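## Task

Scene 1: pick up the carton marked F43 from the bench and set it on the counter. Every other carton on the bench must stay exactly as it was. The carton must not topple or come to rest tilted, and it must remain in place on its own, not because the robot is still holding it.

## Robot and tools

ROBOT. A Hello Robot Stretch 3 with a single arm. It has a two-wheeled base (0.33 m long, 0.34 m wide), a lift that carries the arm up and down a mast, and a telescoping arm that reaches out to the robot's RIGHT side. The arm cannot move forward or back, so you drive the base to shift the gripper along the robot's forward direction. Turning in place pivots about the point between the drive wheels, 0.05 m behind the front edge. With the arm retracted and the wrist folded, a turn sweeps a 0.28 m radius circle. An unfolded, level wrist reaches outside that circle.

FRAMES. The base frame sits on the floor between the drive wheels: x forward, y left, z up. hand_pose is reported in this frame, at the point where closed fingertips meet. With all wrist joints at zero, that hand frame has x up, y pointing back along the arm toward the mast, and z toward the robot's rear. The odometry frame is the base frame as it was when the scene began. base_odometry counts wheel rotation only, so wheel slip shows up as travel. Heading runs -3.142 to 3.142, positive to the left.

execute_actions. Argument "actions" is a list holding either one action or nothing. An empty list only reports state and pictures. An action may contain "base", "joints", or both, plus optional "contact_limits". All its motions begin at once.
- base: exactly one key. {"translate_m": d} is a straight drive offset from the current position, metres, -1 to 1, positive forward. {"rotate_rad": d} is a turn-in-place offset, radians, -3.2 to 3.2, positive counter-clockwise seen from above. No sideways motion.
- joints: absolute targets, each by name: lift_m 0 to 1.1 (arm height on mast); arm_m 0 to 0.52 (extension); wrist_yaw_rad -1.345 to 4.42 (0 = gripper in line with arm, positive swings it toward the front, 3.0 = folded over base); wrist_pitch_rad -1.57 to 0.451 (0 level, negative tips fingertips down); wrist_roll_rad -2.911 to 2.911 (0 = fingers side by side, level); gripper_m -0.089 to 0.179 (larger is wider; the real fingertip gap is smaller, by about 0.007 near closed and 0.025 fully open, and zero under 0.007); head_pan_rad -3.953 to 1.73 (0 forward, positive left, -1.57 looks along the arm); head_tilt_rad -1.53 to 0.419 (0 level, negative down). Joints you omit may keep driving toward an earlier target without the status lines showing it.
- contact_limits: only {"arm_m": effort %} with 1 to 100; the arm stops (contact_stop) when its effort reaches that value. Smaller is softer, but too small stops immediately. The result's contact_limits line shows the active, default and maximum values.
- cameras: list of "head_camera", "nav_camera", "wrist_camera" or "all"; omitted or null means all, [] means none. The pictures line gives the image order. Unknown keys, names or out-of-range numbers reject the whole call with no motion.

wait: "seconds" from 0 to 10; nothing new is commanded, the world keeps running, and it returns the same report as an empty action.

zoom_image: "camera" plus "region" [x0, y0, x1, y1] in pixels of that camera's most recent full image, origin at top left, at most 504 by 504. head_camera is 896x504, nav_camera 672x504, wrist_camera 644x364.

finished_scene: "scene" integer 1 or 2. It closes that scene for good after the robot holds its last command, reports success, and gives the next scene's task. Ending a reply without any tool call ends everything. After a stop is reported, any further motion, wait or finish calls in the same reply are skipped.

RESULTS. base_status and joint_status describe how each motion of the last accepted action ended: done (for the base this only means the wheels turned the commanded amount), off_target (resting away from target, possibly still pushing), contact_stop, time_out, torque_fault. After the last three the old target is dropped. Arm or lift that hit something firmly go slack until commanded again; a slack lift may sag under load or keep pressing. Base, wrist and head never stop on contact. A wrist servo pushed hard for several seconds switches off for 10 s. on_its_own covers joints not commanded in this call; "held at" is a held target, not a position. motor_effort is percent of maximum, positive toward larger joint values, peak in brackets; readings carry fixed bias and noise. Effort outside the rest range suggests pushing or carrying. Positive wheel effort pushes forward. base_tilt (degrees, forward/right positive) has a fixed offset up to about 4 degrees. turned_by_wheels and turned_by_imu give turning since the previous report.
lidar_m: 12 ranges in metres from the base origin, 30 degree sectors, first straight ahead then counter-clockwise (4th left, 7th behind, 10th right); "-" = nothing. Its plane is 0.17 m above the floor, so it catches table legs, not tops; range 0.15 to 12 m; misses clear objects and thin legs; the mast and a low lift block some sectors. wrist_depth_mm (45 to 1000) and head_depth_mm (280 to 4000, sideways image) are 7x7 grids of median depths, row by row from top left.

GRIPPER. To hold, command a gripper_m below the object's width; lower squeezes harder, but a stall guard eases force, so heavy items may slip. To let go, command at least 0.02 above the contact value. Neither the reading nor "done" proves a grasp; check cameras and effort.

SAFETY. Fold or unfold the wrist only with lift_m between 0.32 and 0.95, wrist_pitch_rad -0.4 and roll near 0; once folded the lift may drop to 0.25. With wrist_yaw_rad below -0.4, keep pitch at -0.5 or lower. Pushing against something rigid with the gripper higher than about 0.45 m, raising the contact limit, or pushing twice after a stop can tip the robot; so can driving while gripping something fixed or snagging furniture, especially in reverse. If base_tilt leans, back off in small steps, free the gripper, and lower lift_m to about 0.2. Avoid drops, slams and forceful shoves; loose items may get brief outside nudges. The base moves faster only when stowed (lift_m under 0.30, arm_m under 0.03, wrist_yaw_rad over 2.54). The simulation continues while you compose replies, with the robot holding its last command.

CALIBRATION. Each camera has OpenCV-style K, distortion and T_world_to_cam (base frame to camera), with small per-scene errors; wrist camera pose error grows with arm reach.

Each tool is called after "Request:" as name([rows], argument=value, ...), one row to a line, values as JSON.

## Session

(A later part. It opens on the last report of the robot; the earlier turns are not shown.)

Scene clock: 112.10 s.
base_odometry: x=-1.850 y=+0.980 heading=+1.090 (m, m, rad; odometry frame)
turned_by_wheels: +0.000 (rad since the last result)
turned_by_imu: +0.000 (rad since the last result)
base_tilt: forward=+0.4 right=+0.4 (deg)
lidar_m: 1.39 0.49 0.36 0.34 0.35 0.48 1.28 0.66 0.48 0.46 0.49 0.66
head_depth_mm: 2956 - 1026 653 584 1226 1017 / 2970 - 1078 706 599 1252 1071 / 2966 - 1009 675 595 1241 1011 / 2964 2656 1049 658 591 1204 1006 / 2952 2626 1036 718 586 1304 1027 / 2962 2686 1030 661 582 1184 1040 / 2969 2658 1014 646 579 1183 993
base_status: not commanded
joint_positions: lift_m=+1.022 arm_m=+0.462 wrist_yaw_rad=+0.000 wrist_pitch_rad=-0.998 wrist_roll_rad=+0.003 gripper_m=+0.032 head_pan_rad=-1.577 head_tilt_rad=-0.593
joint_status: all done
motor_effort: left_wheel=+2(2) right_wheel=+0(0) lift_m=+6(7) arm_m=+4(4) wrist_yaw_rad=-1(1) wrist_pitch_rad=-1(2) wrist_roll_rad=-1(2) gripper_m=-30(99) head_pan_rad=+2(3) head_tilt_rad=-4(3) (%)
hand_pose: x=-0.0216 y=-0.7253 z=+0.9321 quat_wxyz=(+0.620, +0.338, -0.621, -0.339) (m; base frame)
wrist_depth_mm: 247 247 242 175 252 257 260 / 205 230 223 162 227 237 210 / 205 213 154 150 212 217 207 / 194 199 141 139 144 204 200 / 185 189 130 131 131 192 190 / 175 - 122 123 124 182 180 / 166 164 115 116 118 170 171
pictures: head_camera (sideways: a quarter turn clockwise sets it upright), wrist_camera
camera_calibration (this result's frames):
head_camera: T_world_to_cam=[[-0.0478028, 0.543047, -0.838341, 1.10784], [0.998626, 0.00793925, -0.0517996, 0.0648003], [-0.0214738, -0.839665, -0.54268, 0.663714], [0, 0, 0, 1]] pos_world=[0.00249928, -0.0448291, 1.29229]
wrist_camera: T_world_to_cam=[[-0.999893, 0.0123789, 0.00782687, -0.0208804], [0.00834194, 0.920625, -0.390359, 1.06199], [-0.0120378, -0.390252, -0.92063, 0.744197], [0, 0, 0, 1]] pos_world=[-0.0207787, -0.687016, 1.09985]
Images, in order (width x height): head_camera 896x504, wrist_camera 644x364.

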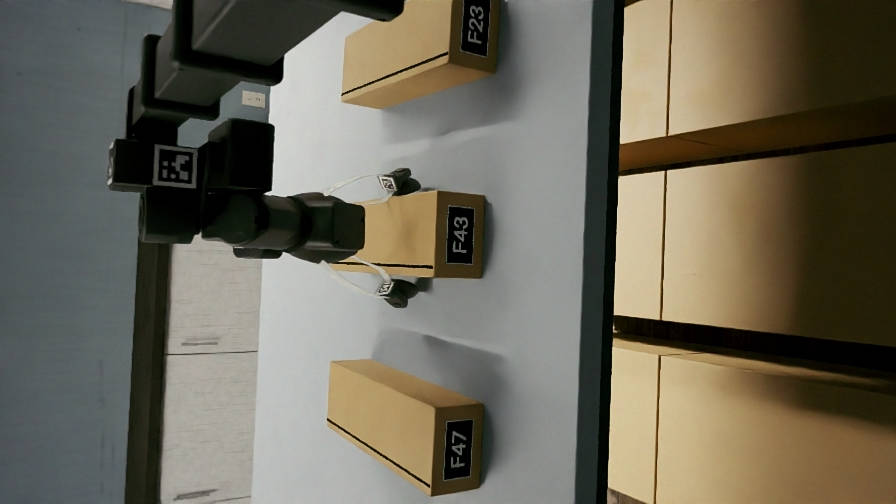

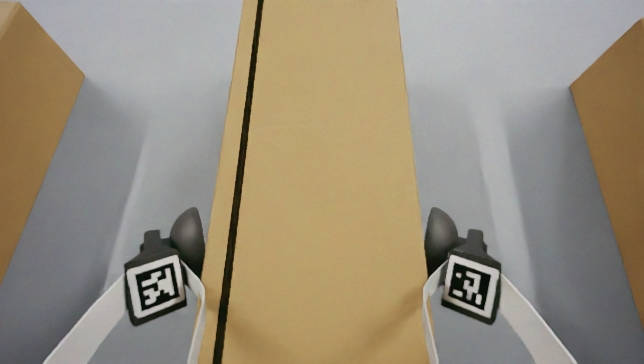

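Request:
execute_actions([
  {"joints":{"lift_m":1.05}},
], cameras=["head_camera","wrist_camera"])

Scene clock: 115.90 s.
base_odometry: x=-1.850 y=+0.980 heading=+1.090 (m, m, rad; odometry frame)
turned_by_wheels: +0.000 (rad since the last result)
turned_by_imu: +0.000 (rad since the last result)
base_tilt: forward=+0.4 right=+0.5 (deg)
lidar_m: 1.39 0.49 0.36 0.34 0.36 0.48 1.29 0.66 0.48 0.46 0.49 0.66
head_depth_mm: 2938 - 1098 654 584 1223 1024 / 2919 3286 1083 707 601 1254 1070 / 2892 - 1006 672 595 1239 1007 / 2945 2664 779 653 591 1201 1006 / 2932 2635 1039 716 587 1308 1028 / 2933 2665 1026 656 582 1190 1044 / 2983 2677 1010 645 576 1176 994
base_status: not commanded
joint_positions: lift_m=+1.049 arm_m=+0.462 wrist_yaw_rad=+0.000 wrist_pitch_rad=-1.008 wrist_roll_rad=+0.003 gripper_m=+0.049 head_pan_rad=-1.577 head_tilt_rad=-0.593
joint_status: all done
on_its_own: gripper_m is held at +0.047, not at your +0.030, by its stall guard, which is still easing
motor_effort: left_wheel=+2(2) right_wheel=+0(0) lift_m=+30(32) arm_m=+3(4) wrist_yaw_rad=-1(1) wrist_pitch_rad=+2(3) wrist_roll_rad=-1(2) gripper_m=-23(25) head_pan_rad=+3(4) head_tilt_rad=-3(3) (%)
hand_pose: x=-0.0216 y=-0.7231 z=+0.9584 quat_wxyz=(+0.619, +0.341, -0.620, -0.342) (m; base frame)
wrist_depth_mm: 275 277 269 175 280 286 291 / 205 258 252 161 255 267 209 / 206 240 154 151 242 246 210 / 209 224 141 140 144 230 205 / 205 212 131 131 132 217 203 / 197 - 124 124 124 207 199 / 190 187 117 117 119 192 190
pictures: head_camera (sideways: a quarter turn clockwise sets it upright), wrist_camera
camera_calibration (this result's frames):
head_camera: T_world_to_cam=[[-0.0478028, 0.543047, -0.838341, 1.10784], [0.998626, 0.00793925, -0.0517996, 0.0648003], [-0.0214738, -0.839665, -0.54268, 0.663714], [0, 0, 0, 1]] pos_world=[0.00249928, -0.0448291, 1.29229]
wrist_camera: T_world_to_cam=[[-0.999893, 0.0122854, 0.00796031, -0.0213102], [0.00832038, 0.924349, -0.381456, 1.06442], [-0.0120444, -0.381349, -0.924353, 0.779338], [0, 0, 0, 1]] pos_world=[-0.0207777, -0.686436, 1.12658]
Images, in order (width x height): head_camera 896x504, wrist_camera 644x364.

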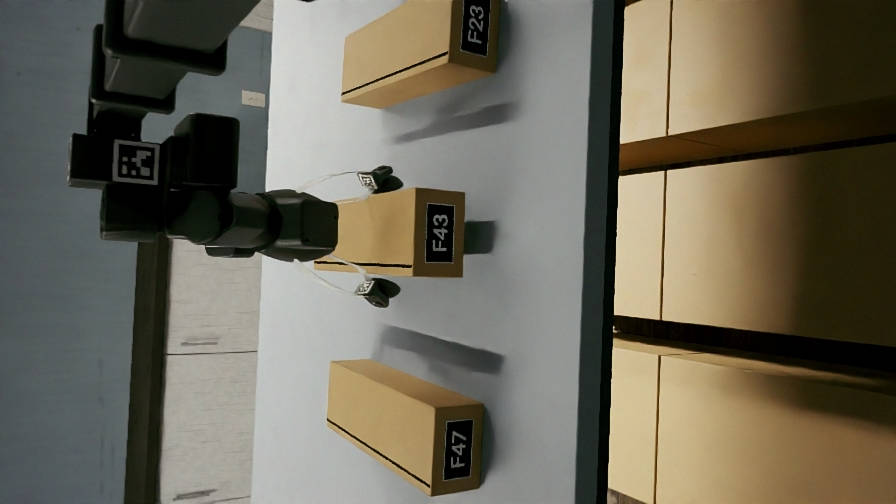

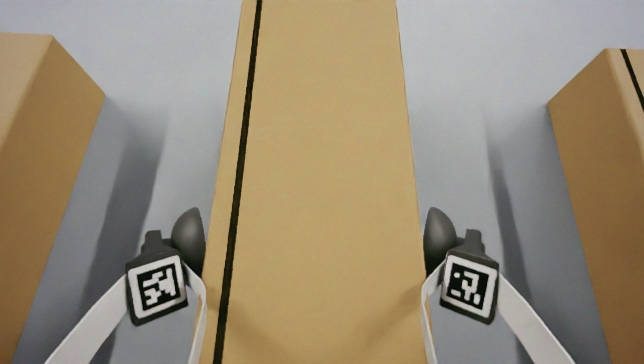

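Request:
execute_actions([
  {"joints":{"lift_m":1.097,"arm_m":0.004}},
], cameras=["wrist_camera"])

Request:
execute_actions([
  {"base":{"rotate_rad":-0.33},"joints":{"head_pan_rad":-0.6,"head_tilt_rad":-1.0}},
], cameras=["nav_camera"])

Scene clock: 130.10 s.
base_odometry: x=-1.850 y=+0.980 heading=+1.090 (m, m, rad; odometry frame)
turned_by_wheels: +0.000 (rad since the last result)
turned_by_imu: -0.001 (rad since the last result)
base_tilt: forward=+0.5 right=+0.5 (deg)
lidar_m: 1.39 0.49 0.36 0.34 0.35 0.48 1.29 0.66 0.48 0.46 0.49 0.66
head_depth_mm: - - - - - - 980 / - - - - - - - / - - - - - - - / 2988 2644 1117 - 394 - - / 2977 2660 1038 717 567 1134 1225 / 2959 2685 1028 661 583 1172 1039 / 2965 2669 1016 644 578 1183 991
base_status: not commanded
joint_positions: lift_m=+1.096 arm_m=+0.004 wrist_yaw_rad=+0.000 wrist_pitch_rad=-1.009 wrist_roll_rad=+0.001 gripper_m=+0.058 head_pan_rad=-1.577 head_tilt_rad=-0.593
joint_status: all done
on_its_own: gripper_m is held at +0.057, not at your +0.030, by its stall guard, which is not easing now
motor_effort: left_wheel=+2(2) right_wheel=+0(0) lift_m=+30(33) arm_m=-3(1) wrist_yaw_rad=-1(1) wrist_pitch_rad=+3(3) wrist_roll_rad=+0(1) gripper_m=-20(20) head_pan_rad=+3(3) head_tilt_rad=-5(4) (%)
hand_pose: x=-0.0216 y=-0.2654 z=+1.0053 quat_wxyz=(+0.619, +0.342, -0.619, -0.342) (m; base frame)
wrist_depth_mm: 338 341 333 182 347 353 358 / 329 326 323 165 328 328 332 / - - 156 153 - - - / 676 979 143 142 147 975 - / - - 132 132 133 948 975 / - - 124 124 125 - - / - - 117 117 119 - -
pictures: wrist_camera
camera_calibration (this result's frames):
wrist_camera: T_world_to_cam=[[-0.9999, 0.0111443, 0.00868576, -0.0283382], [0.00700249, 0.924785, -0.380426, 0.658298], [-0.012272, -0.380327, -0.924771, 0.997875], [0, 0, 0, 1]] pos_world=[-0.0206991, -0.228949, 1.17349]
Images, in order (width x height): wrist_camera 644x364.

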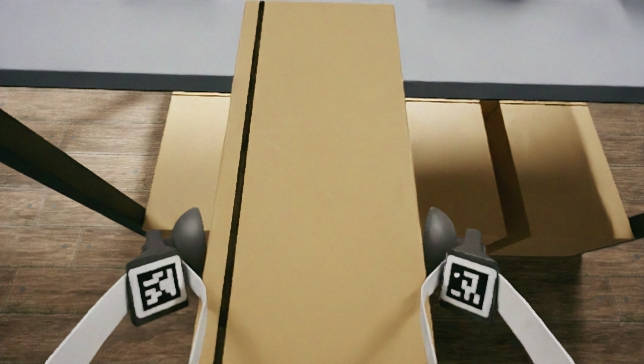

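Scene clock: 132.00 s.
base_odometry: x=-1.850 y=+0.980 heading=+0.760 (m, m, rad; odometry frame)
turned_by_wheels: -0.330 (rad since the last result)
turned_by_imu: -0.333 (rad since the last result)
base_tilt: forward=+0.4 right=+0.5 (deg)
lidar_m: 2.08 0.81 0.42 0.34 0.34 0.38 0.61 2.43 0.56 0.46 0.46 0.51
head_depth_mm: 783 584 552 1341 1104 1029 1118 / 776 625 606 1275 1155 1171 1119 / 769 621 1712 1249 1138 1232 1127 / 769 633 1835 1274 1199 1232 1118 / 2686 666 873 1145 1350 1230 1105 / 2671 2070 1822 1567 1368 1229 1110 / 2511 2154 1803 1555 1372 1217 1105
base_status: done
joint_positions: lift_m=+1.096 arm_m=+0.004 wrist_yaw_rad=+0.000 wrist_pitch_rad=-1.009 wrist_roll_rad=+0.001 gripper_m=+0.058 head_pan_rad=-0.607 head_tilt_rad=-0.987
joint_status: all done
on_its_own: gripper_m is held at +0.057, not at your +0.030, by its stall guard, which is not easing now
motor_effort: left_wheel=+2(7) right_wheel=+0(4) lift_m=+30(30) arm_m=-2(4) wrist_yaw_rad=-1(1) wrist_pitch_rad=+3(3) wrist_roll_rad=-1(1) gripper_m=-19(20) head_pan_rad=+4(39) head_tilt_rad=-6(37) (%)
hand_pose: x=-0.0216 y=-0.2654 z=+1.0053 quat_wxyz=(+0.619, +0.342, -0.619, -0.342) (m; base frame)
wrist_depth_mm: 338 335 335 181 361 458 - / 314 317 321 166 - - - / 315 - 157 153 - - - / - 944 143 142 147 - - / - 876 132 133 133 - - / 837 - 124 124 125 - - / - - 116 117 119 - -
pictures: nav_camera (sideways: a quarter turn counterclockwise sets it upright)
camera_calibration (this result's frames):
nav_camera: T_world_to_cam=[[0.683514, -0.450748, 0.574139, -0.711462], [-0.534865, -0.844529, -0.0262696, 0.085597], [0.496718, -0.289131, -0.818336, 1.02118], [0, 0, 0, 1]] pos_world=[0.0248364, 0.0468551, 1.2464]
Images, in order (width x height): nav_camera 672x504.

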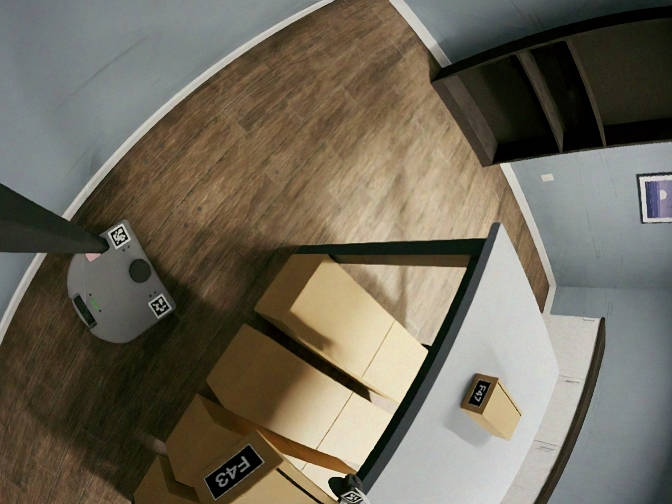

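Request:
execute_actions([
  {"base":{"translate_m":0.86}},
], cameras=[])

Request:
execute_actions([
  {"base":{"rotate_rad":-1.23},"joints":{"head_pan_rad":-0.2,"head_tilt_rad":-0.8}},
])

Scene clock: 144.13 s.
base_odometry: x=-1.227 y=+1.572 heading=+0.760 (m, m, rad; odometry frame)
turned_by_wheels: +0.000 (rad since the last result)
turned_by_imu: -0.001 (rad since the last result)
base_tilt: forward=+0.4 right=+0.5 (deg)
lidar_m: 1.23 1.47 0.77 0.63 0.63 0.70 1.12 0.41 0.36 0.64 2.49 1.57
head_depth_mm: 2809 2247 1867 1597 1400 1252 1127 / 2755 2224 1855 1598 1392 1236 1122 / 2608 2198 1842 1582 1394 1238 1124 / 2380 2180 1840 1584 1382 1238 1113 / 2105 2164 1831 1575 1382 1228 1114 / 1823 1870 1785 1558 1371 1223 1108 / 1512 1805 1742 1564 1372 1217 1102
base_status: done
joint_positions: lift_m=+1.096 arm_m=+0.004 wrist_yaw_rad=+0.000 wrist_pitch_rad=-1.009 wrist_roll_rad=+0.001 gripper_m=+0.058 head_pan_rad=-0.607 head_tilt_rad=-0.988
joint_status: not commanded
on_its_own: gripper_m is held at +0.057, not at your +0.030, by its stall guard, which is not easing now
motor_effort: left_wheel=+2(7) right_wheel=+0(4) lift_m=+30(30) arm_m=-3(2) wrist_yaw_rad=-1(1) wrist_pitch_rad=+3(3) wrist_roll_rad=-1(1) gripper_m=-19(19) head_pan_rad=+3(2) head_tilt_rad=-6(6) (%)
hand_pose: x=-0.0216 y=-0.2654 z=+1.0053 quat_wxyz=(+0.619, +0.342, -0.619, -0.342) (m; base frame)
wrist_depth_mm: - - - 182 349 355 356 / - - - 166 327 328 328 / - - 157 153 329 305 309 / - - 143 141 147 291 285 / - - 132 132 133 290 270 / - - 124 125 125 331 257 / - - 116 117 119 - -
pictures: none
No camera images: the call's "cameras" was empty. Leave "cameras" out to get every camera's image.

Scene clock: 147.03 s.
base_odometry: x=-1.227 y=+1.572 heading=-0.470 (m, m, rad; odometry frame)
turned_by_wheels: -1.230 (rad since the last result)
turned_by_imu: -1.243 (rad since the last result)
base_tilt: forward=+0.4 right=+0.5 (deg)
lidar_m: 2.49 2.15 1.53 1.23 0.90 0.65 0.63 0.65 0.89 0.74 0.36 0.51
head_depth_mm: 2996 926 688 598 1242 1058 738 / 2387 917 763 1482 1239 1101 1107 / 2278 1010 1255 1439 1434 1305 1165 / 2265 2528 2336 1868 1557 1327 1160 / 2212 2478 2324 1855 1545 1321 1152 / 2183 2449 2305 1838 1534 1317 1153 / 2132 2436 2307 1818 1533 1312 1147
base_status: done
joint_positions: lift_m=+1.096 arm_m=+0.004 wrist_yaw_rad=+0.000 wrist_pitch_rad=-1.009 wrist_roll_rad=+0.001 gripper_m=+0.058 head_pan_rad=-0.207 head_tilt_rad=-0.804
joint_status: all done
on_its_own: gripper_m is held at +0.057, not at your +0.030, by its stall guard, which is not easing now
motor_effort: left_wheel=+3(6) right_wheel=-1(5) lift_m=+30(30) arm_m=-2(3) wrist_yaw_rad=-1(0) wrist_pitch_rad=+3(3) wrist_roll_rad=-1(0) gripper_m=-20(19) head_pan_rad=+3(27) head_tilt_rad=+2(21) (%)
hand_pose: x=-0.0216 y=-0.2654 z=+1.0053 quat_wxyz=(+0.619, +0.342, -0.619, -0.342) (m; base frame)
wrist_depth_mm: 338 354 - 181 - - 725 / 311 331 - 166 - - 733 / 294 - 156 153 - - 730 / 274 964 143 142 148 - 718 / 262 381 132 133 133 - 713 / - - 124 124 125 922 721 / - - 116 117 120 - 715
pictures: head_camera (sideways: a quarter turn clockwise sets it upright), nav_camera (sideways: a quarter turn counterclockwise sets it upright), wrist_camera
camera_calibration (this result's frames):
head_camera: T_world_to_cam=[[-0.701643, 0.0951558, -0.706146, 0.939518], [0.181219, 0.982285, -0.0476972, 0.0644319], [0.689098, -0.161434, -0.706458, 0.872427], [0, 0, 0, 1]] pos_world=[0.0463417, -0.0118518, 1.28284]
nav_camera: T_world_to_cam=[[0.688991, -0.124577, 0.713983, -0.893711], [-0.159747, -0.986993, -0.0180569, 0.0726221], [0.706946, -0.101615, -0.69993, 0.86593], [0, 0, 0, 1]] pos_world=[0.0151941, 0.0483337, 1.2455]
wrist_camera: T_world_to_cam=[[-0.9999, 0.0111564, 0.00867818, -0.0283275], [0.00701661, 0.924785, -0.380426, 0.658289], [-0.0122696, -0.380327, -0.924771, 0.997879], [0, 0, 0, 1]] pos_world=[-0.0207, -0.228939, 1.17349]
Images, in order (width x height): head_camera 896x504, nav_camera 672x504, wrist_camera 644x364.

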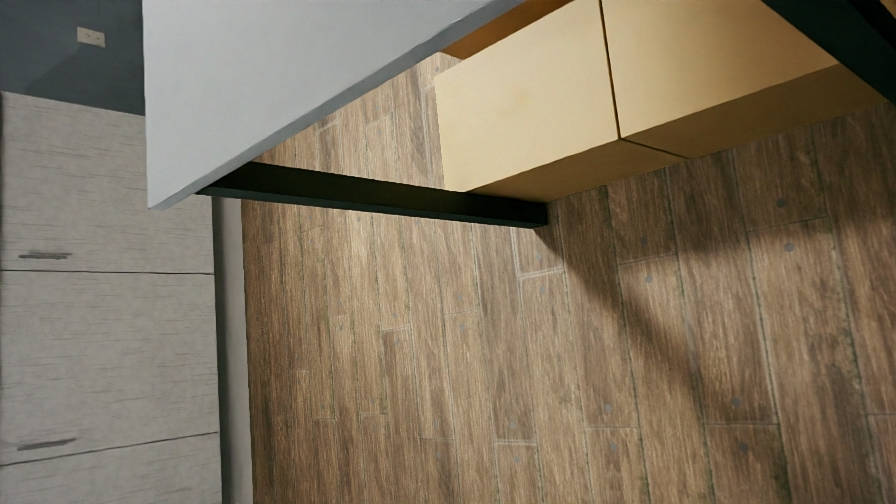

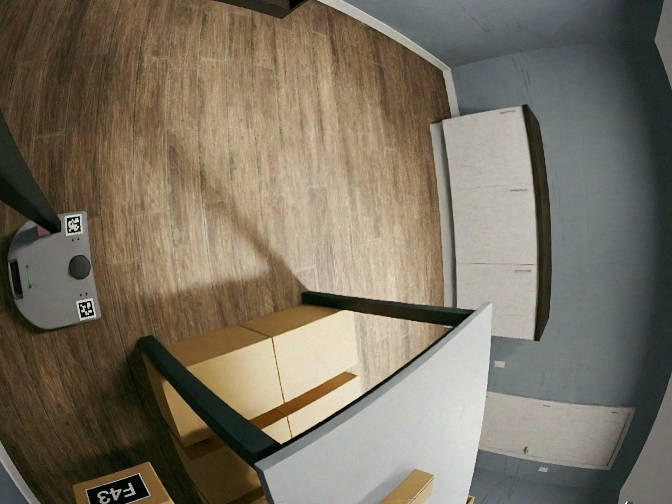

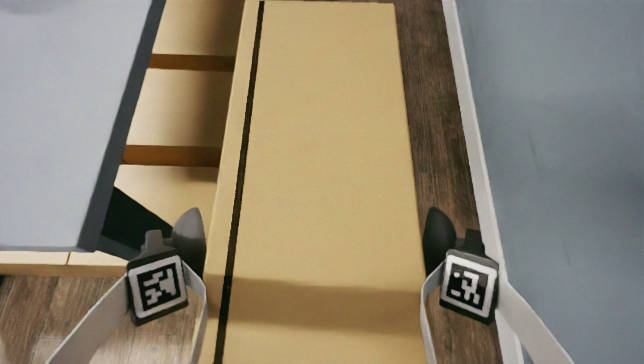

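Request:
execute_actions([
  {"base":{"translate_m":1.0}},
], cameras=[])

Request:
execute_actions([
  {"base":{"translate_m":0.96},"joints":{"head_pan_rad":0,"head_tilt_rad":-0.6,"arm_m":0.1}},
], cameras=["head_camera"])

Scene clock: 161.27 s.
base_odometry: x=-0.335 y=+1.120 heading=-0.470 (m, m, rad; odometry frame)
turned_by_wheels: +0.000 (rad since the last result)
turned_by_imu: -0.001 (rad since the last result)
base_tilt: forward=+0.4 right=+0.4 (deg)
lidar_m: 1.50 1.56 1.57 1.47 1.52 1.69 1.62 0.51 0.37 0.30 3.00 1.56
head_depth_mm: 1466 1588 1864 1899 1570 1349 1174 / 1453 1573 1830 1899 1564 1342 1173 / 1424 1525 1788 1887 1555 1338 1170 / 1398 1501 1758 1878 1556 1324 1156 / 1375 1486 1715 1851 1548 1334 1158 / 1344 1454 1681 1836 1536 1313 1146 / 1327 1423 1646 1835 1529 1307 1150
base_status: done
joint_positions: lift_m=+1.096 arm_m=+0.004 wrist_yaw_rad=+0.000 wrist_pitch_rad=-1.009 wrist_roll_rad=+0.001 gripper_m=+0.058 head_pan_rad=-0.207 head_tilt_rad=-0.803
joint_status: not commanded
on_its_own: gripper_m is held at +0.057, not at your +0.030, by its stall guard, which is not easing now
motor_effort: left_wheel=+2(8) right_wheel=-1(3) lift_m=+30(30) arm_m=-3(3) wrist_yaw_rad=-1(0) wrist_pitch_rad=+3(3) wrist_roll_rad=-1(1) gripper_m=-20(18) head_pan_rad=+4(3) head_tilt_rad=+2(2) (%)
hand_pose: x=-0.0216 y=-0.2654 z=+1.0053 quat_wxyz=(+0.619, +0.342, -0.619, -0.342) (m; base frame)
wrist_depth_mm: - - 353 180 345 355 354 / - - 322 165 314 324 331 / - - 156 152 291 305 307 / - - 143 141 146 283 286 / - - 132 132 133 266 269 / - - 124 124 125 881 899 / - - 116 117 119 - -
pictures: none
No camera images: the call's "cameras" was empty. Leave "cameras" out to get every camera's image.

Scene clock: 172.27 s.
base_odometry: x=+0.521 y=+0.685 heading=-0.470 (m, m, rad; odometry frame)
turned_by_wheels: +0.000 (rad since the last result)
turned_by_imu: -0.002 (rad since the last result)
base_tilt: forward=+0.5 right=+0.4 (deg)
lidar_m: 0.55 0.57 0.78 1.52 1.54 2.10 1.41 0.95 1.25 2.84 0.77 0.56
head_depth_mm: 973 1067 1070 737 665 775 923 / 973 1068 1050 726 667 777 930 / 975 1069 1044 721 670 780 933 / 977 1073 1030 713 673 784 939 / 976 1073 1013 707 674 787 940 / 976 1077 997 703 674 790 947 / 980 1077 986 694 677 793 949
base_status: done
joint_positions: lift_m=+1.096 arm_m=+0.100 wrist_yaw_rad=+0.000 wrist_pitch_rad=-1.009 wrist_roll_rad=+0.001 gripper_m=+0.058 head_pan_rad=-0.007 head_tilt_rad=-0.606
joint_status: all done
on_its_own: gripper_m is held at +0.057, not at your +0.030, by its stall guard, which is not easing now
motor_effort: left_wheel=+2(7) right_wheel=-1(2) lift_m=+30(30) arm_m=+5(4) wrist_yaw_rad=+0(1) wrist_pitch_rad=+3(3) wrist_roll_rad=-1(1) gripper_m=-20(19) head_pan_rad=+3(20) head_tilt_rad=+2(23) (%)
hand_pose: x=-0.0216 y=-0.3608 z=+1.0053 quat_wxyz=(+0.619, +0.342, -0.619, -0.342) (m; base frame)
wrist_depth_mm: 711 - - 180 - - - / 706 - - 165 - - - / 706 - 156 152 - - - / 717 - 144 142 147 - - / 723 976 132 133 134 - - / 709 - 124 124 124 - - / 706 - 116 117 119 - -
pictures: head_camera (sideways: a quarter turn clockwise sets it upright)
camera_calibration (this result's frames):
head_camera: T_world_to_cam=[[-0.554098, -0.0471992, -0.831112, 1.10151], [-0.00765569, 0.998638, -0.051609, 0.0706896], [0.832416, -0.0222337, -0.553705, 0.672848], [0, 0, 0, 1]] pos_world=[0.0507951, -0.00364314, 1.29168]
Images, in order (width x height): head_camera 896x504.

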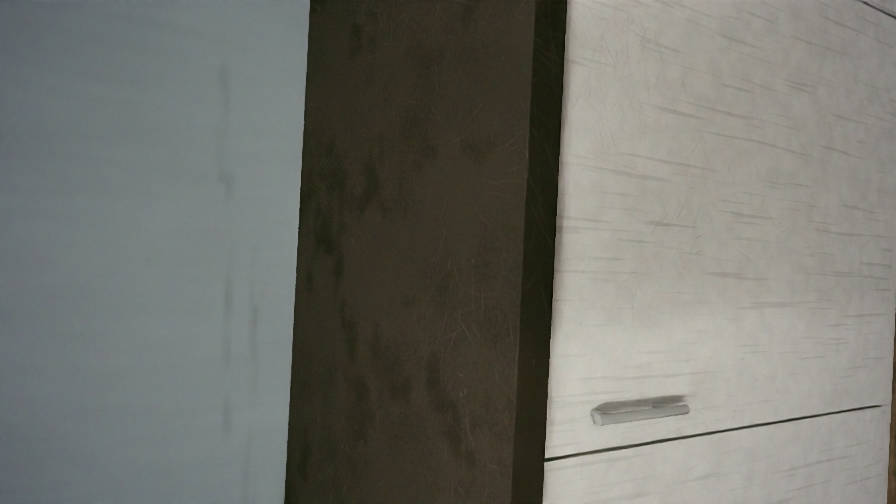

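Request:
execute_actions([
  {"base":{"rotate_rad":1.56},"joints":{"head_pan_rad":-1.57,"arm_m":0.49}},
], cameras=["head_camera","wrist_camera"])

Scene clock: 178.37 s.
base_odometry: x=+0.521 y=+0.685 heading=+1.090 (m, m, rad; odometry frame)
turned_by_wheels: +1.560 (rad since the last result)
turned_by_imu: +1.575 (rad since the last result)
base_tilt: forward=+0.4 right=+0.5 (deg)
lidar_m: 1.52 1.53 2.07 1.44 1.14 1.24 2.83 0.78 0.57 0.55 0.57 0.77
head_depth_mm: 1005 1072 1072 735 672 781 933 / 994 1084 1053 728 676 788 940 / - 1090 769 692 675 791 944 / 984 1079 722 688 681 793 949 / 982 1076 1017 708 684 795 958 / 986 1080 998 699 685 803 961 / 992 1082 985 695 690 804 966
base_status: done
joint_positions: lift_m=+1.096 arm_m=+0.490 wrist_yaw_rad=+0.000 wrist_pitch_rad=-1.009 wrist_roll_rad=+0.001 gripper_m=+0.058 head_pan_rad=-1.563 head_tilt_rad=-0.606
joint_status: all done
on_its_own: gripper_m is held at +0.057, not at your +0.030, by its stall guard, which is not easing now
motor_effort: left_wheel=+0(5) right_wheel=+3(6) lift_m=+30(30) arm_m=+4(4) wrist_yaw_rad=+0(1) wrist_pitch_rad=+2(3) wrist_roll_rad=-1(1) gripper_m=-19(20) head_pan_rad=-2(41) head_tilt_rad=+3(4) (%)
hand_pose: x=-0.0216 y=-0.7508 z=+1.0053 quat_wxyz=(+0.619, +0.342, -0.619, -0.342) (m; base frame)
wrist_depth_mm: 342 346 337 163 343 355 364 / 317 316 156 154 319 332 333 / 292 299 147 146 295 308 309 / 276 279 138 137 141 290 289 / 261 265 130 131 132 268 270 / 245 248 124 125 124 256 255 / 234 233 119 119 120 237 240
pictures: head_camera (sideways: a quarter turn clockwise sets it upright), wrist_camera
camera_calibration (this result's frames):
head_camera: T_world_to_cam=[[-0.0553295, 0.553212, -0.831201, 1.09858], [0.998418, 0.0223107, -0.0516114, 0.0645557], [-0.0100073, -0.832742, -0.553571, 0.677813], [0, 0, 0, 1]] pos_world=[0.0031136, -0.0447454, 1.29169]
wrist_camera: T_world_to_cam=[[-0.999898, 0.0112947, 0.00868741, -0.0228353], [0.00714283, 0.924841, -0.380287, 1.10706], [-0.0123297, -0.380186, -0.924828, 0.813424], [0, 0, 0, 1]] pos_world=[-0.0207112, -0.714343, 1.17348]
Images, in order (width x height): head_camera 896x504, wrist_camera 644x364.

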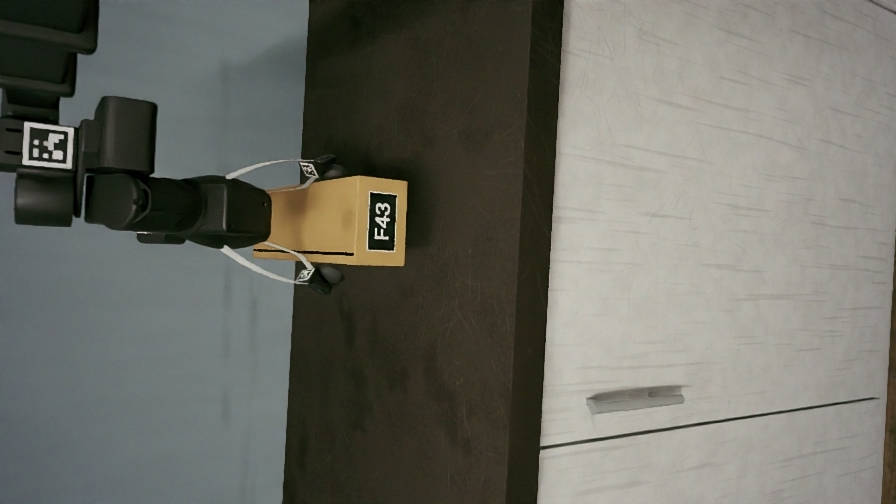

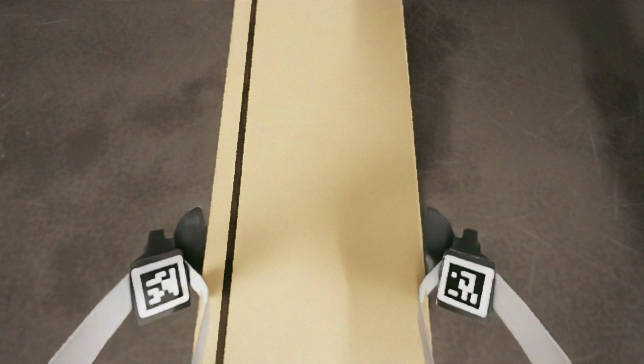

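Request:
execute_actions([
  {"joints":{"lift_m":1.021}},
], cameras=["head_camera"])

Scene clock: 182.73 s.
base_odometry: x=+0.521 y=+0.685 heading=+1.090 (m, m, rad; odometry frame)
turned_by_wheels: +0.000 (rad since the last result)
turned_by_imu: +0.000 (rad since the last result)
base_tilt: forward=+0.4 right=+0.5 (deg)
lidar_m: 1.52 1.53 2.07 1.44 1.13 1.24 2.83 0.78 0.57 0.54 0.57 0.78
head_depth_mm: 977 - 1007 736 673 781 930 / 971 1090 1055 728 675 786 937 / 965 - 984 689 677 789 942 / 982 1076 940 668 680 795 951 / 983 1085 1017 708 683 795 956 / 984 1081 996 701 685 803 959 / 987 1087 986 696 690 807 968
base_status: not commanded
joint_positions: lift_m=+1.022 arm_m=+0.490 wrist_yaw_rad=+0.000 wrist_pitch_rad=-1.007 wrist_roll_rad=+0.001 gripper_m=+0.058 head_pan_rad=-1.563 head_tilt_rad=-0.606
joint_status: all done
on_its_own: gripper_m is held at +0.057, not at your +0.030, by its stall guard, which is not easing now
motor_effort: left_wheel=-1(0) right_wheel=+3(3) lift_m=+7(23) arm_m=+4(4) wrist_yaw_rad=-1(0) wrist_pitch_rad=+2(3) wrist_roll_rad=-1(1) gripper_m=-18(19) head_pan_rad=-3(4) head_tilt_rad=+2(3) (%)
hand_pose: x=-0.0216 y=-0.7512 z=+0.9310 quat_wxyz=(+0.619, +0.341, -0.619, -0.342) (m; base frame)
wrist_depth_mm: 243 247 242 175 251 259 259 / 228 229 224 162 228 238 240 / 212 213 154 151 213 221 220 / 196 200 142 141 146 205 206 / 187 189 132 132 133 195 194 / 176 179 124 124 125 183 183 / 168 166 118 118 120 170 172
pictures: head_camera (sideways: a quarter turn clockwise sets it upright)
camera_calibration (this result's frames):
head_camera: T_world_to_cam=[[-0.0553295, 0.553211, -0.831201, 1.09858], [0.998418, 0.0223107, -0.0516114, 0.0645557], [-0.0100073, -0.832742, -0.553571, 0.677813], [0, 0, 0, 1]] pos_world=[0.0031136, -0.0447454, 1.29169]
Images, in order (width x height): head_camera 896x504.

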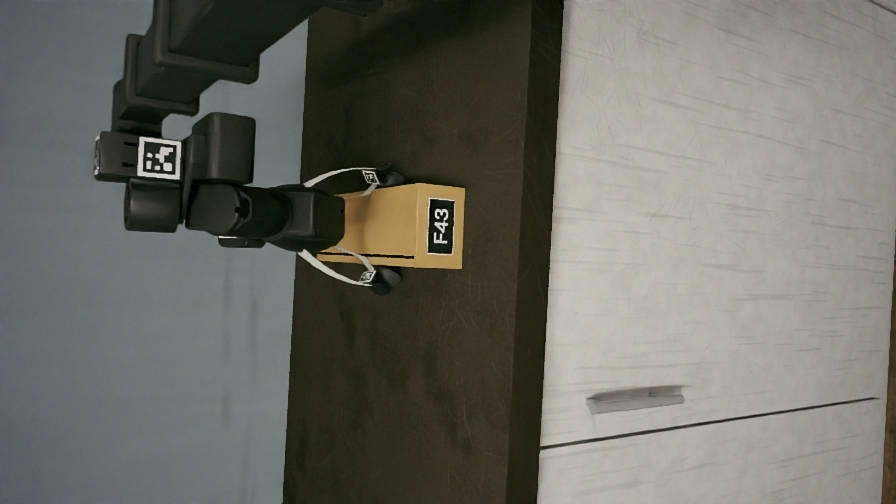

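Request:
execute_actions([
  {"joints":{"gripper_m":0.15}},
], cameras=[])

Request:
execute_actions([
  {"joints":{"lift_m":1.095,"arm_m":0.3,"head_pan_rad":1.7,"head_tilt_rad":-0.3}},
])

Scene clock: 186.30 s.
base_odometry: x=+0.521 y=+0.685 heading=+1.090 (m, m, rad; odometry frame)
turned_by_wheels: +0.000 (rad since the last result)
turned_by_imu: +0.000 (rad since the last result)
base_tilt: forward=+0.4 right=+0.5 (deg)
lidar_m: 1.52 1.53 2.07 1.44 1.14 1.24 2.83 0.77 0.57 0.55 0.57 0.77
head_depth_mm: 978 - 1006 736 671 780 933 / 973 1091 1056 729 674 785 943 / 971 - 1012 687 679 790 941 / 980 1080 959 668 681 792 953 / 984 1078 1017 707 682 795 955 / 982 1085 1001 700 687 802 962 / 986 1086 989 695 689 806 968
base_status: not commanded
joint_positions: lift_m=+1.022 arm_m=+0.490 wrist_yaw_rad=+0.000 wrist_pitch_rad=-1.006 wrist_roll_rad=+0.001 gripper_m=+0.150 head_pan_rad=-1.563 head_tilt_rad=-0.606
joint_status: all done
motor_effort: left_wheel=-1(1) right_wheel=+3(3) lift_m=+7(8) arm_m=+4(4) wrist_yaw_rad=+0(1) wrist_pitch_rad=+1(2) wrist_roll_rad=-1(0) gripper_m=+1(88) head_pan_rad=-3(2) head_tilt_rad=+4(4) (%)
hand_pose: x=-0.0216 y=-0.7515 z=+0.9311 quat_wxyz=(+0.619, +0.341, -0.620, -0.341) (m; base frame)
wrist_depth_mm: 246 247 243 176 250 258 259 / 228 229 226 163 231 237 239 / 212 212 154 151 211 221 223 / 198 199 142 140 146 206 205 / 185 190 133 133 136 195 195 / 178 176 124 125 127 - 183 / 165 167 118 118 120 171 173
pictures: none
No camera images: the call's "cameras" was empty. Leave "cameras" out to get every camera's image.

Scene clock: 188.93 s.
base_odometry: x=+0.521 y=+0.685 heading=+1.090 (m, m, rad; odometry frame)
turned_by_wheels: +0.000 (rad since the last result)
turned_by_imu: +0.000 (rad since the last result)
base_tilt: forward=+0.4 right=+0.5 (deg)
lidar_m: 1.52 1.53 2.07 1.44 1.13 1.24 2.83 0.78 0.57 0.55 0.56 0.77
head_depth_mm: 2238 2330 2473 2596 2682 2094 1616 / 2246 2361 2484 2617 2692 2079 1599 / 2284 2399 2511 2611 2720 2058 1597 / 2312 2425 2530 2686 2754 2037 1585 / 2330 2432 2567 1812 2718 1879 1581 / - - - - 1908 1074 1140 / - - - - - 1588 1237
base_status: not commanded
joint_positions: lift_m=+1.094 arm_m=+0.300 wrist_yaw_rad=+0.000 wrist_pitch_rad=-1.007 wrist_roll_rad=+0.001 gripper_m=+0.150 head_pan_rad=+1.693 head_tilt_rad=-0.310
joint_status: all done
motor_effort: left_wheel=-1(1) right_wheel=+3(3) lift_m=+30(35) arm_m=-3(1) wrist_yaw_rad=+0(1) wrist_pitch_rad=+2(2) wrist_roll_rad=-1(1) gripper_m=+1(0) head_pan_rad=+3(42) head_tilt_rad=+6(31) (%)
hand_pose: x=-0.0216 y=-0.5619 z=+1.0036 quat_wxyz=(+0.619, +0.341, -0.619, -0.342) (m; base frame)
wrist_depth_mm: 342 342 349 275 354 356 363 / 312 316 319 253 328 332 330 / 295 292 298 235 301 307 310 / 274 276 279 235 282 284 286 / 258 262 261 261 263 269 271 / 244 244 246 248 251 - 252 / - - - - - - -
pictures: head_camera (sideways: a quarter turn clockwise sets it upright), nav_camera (sideways: a quarter turn counterclockwise sets it upright), wrist_camera
camera_calibration (this result's frames):
head_camera: T_world_to_cam=[[0.0857304, -0.278788, -0.956519, 1.26122], [-0.991244, -0.120642, -0.0536804, 0.0794066], [-0.100431, 0.952745, -0.286689, 0.331077], [0, 0, 0, 1]] pos_world=[0.00383693, 0.0457597, 1.30556]
nav_camera: T_world_to_cam=[[-0.0534391, 0.273388, 0.960418, -1.21056], [0.985284, 0.170811, 0.00620044, 0.0340608], [-0.162355, 0.946616, -0.278493, 0.322889], [0, 0, 0, 1]] pos_world=[-0.0458283, 0.0194827, 1.25236]
wrist_camera: T_world_to_cam=[[-0.999899, 0.0112926, 0.00867186, -0.0249386], [0.00711733, 0.923929, -0.382498, 0.933452], [-0.0123316, -0.382398, -0.923916, 0.881492], [0, 0, 0, 1]] pos_world=[-0.0207096, -0.525081, 1.17168]
Images, in order (width x height): head_camera 896x504, nav_camera 672x504, wrist_camera 644x364.

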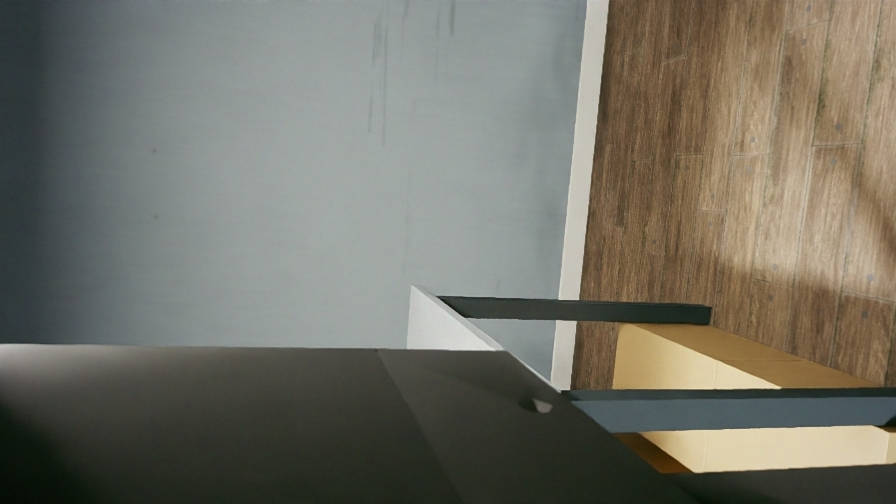

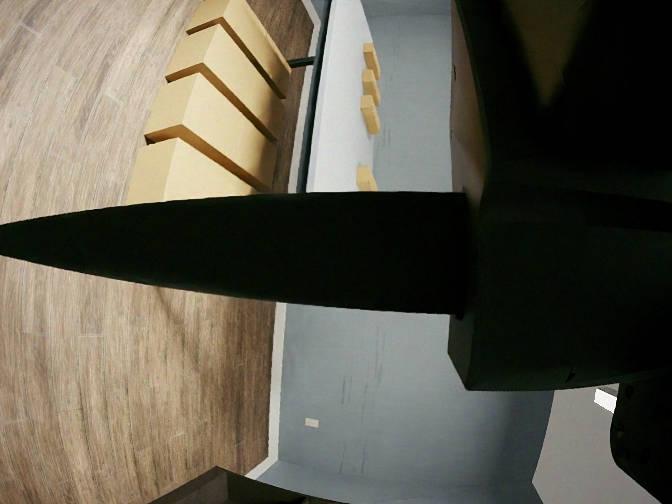

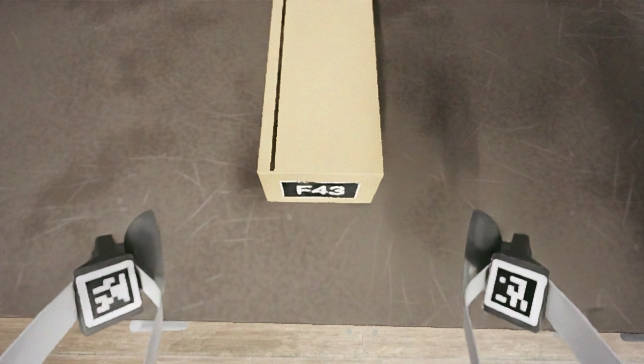

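Request:
finished_scene(scene=1)

The scene is finished: the task was done.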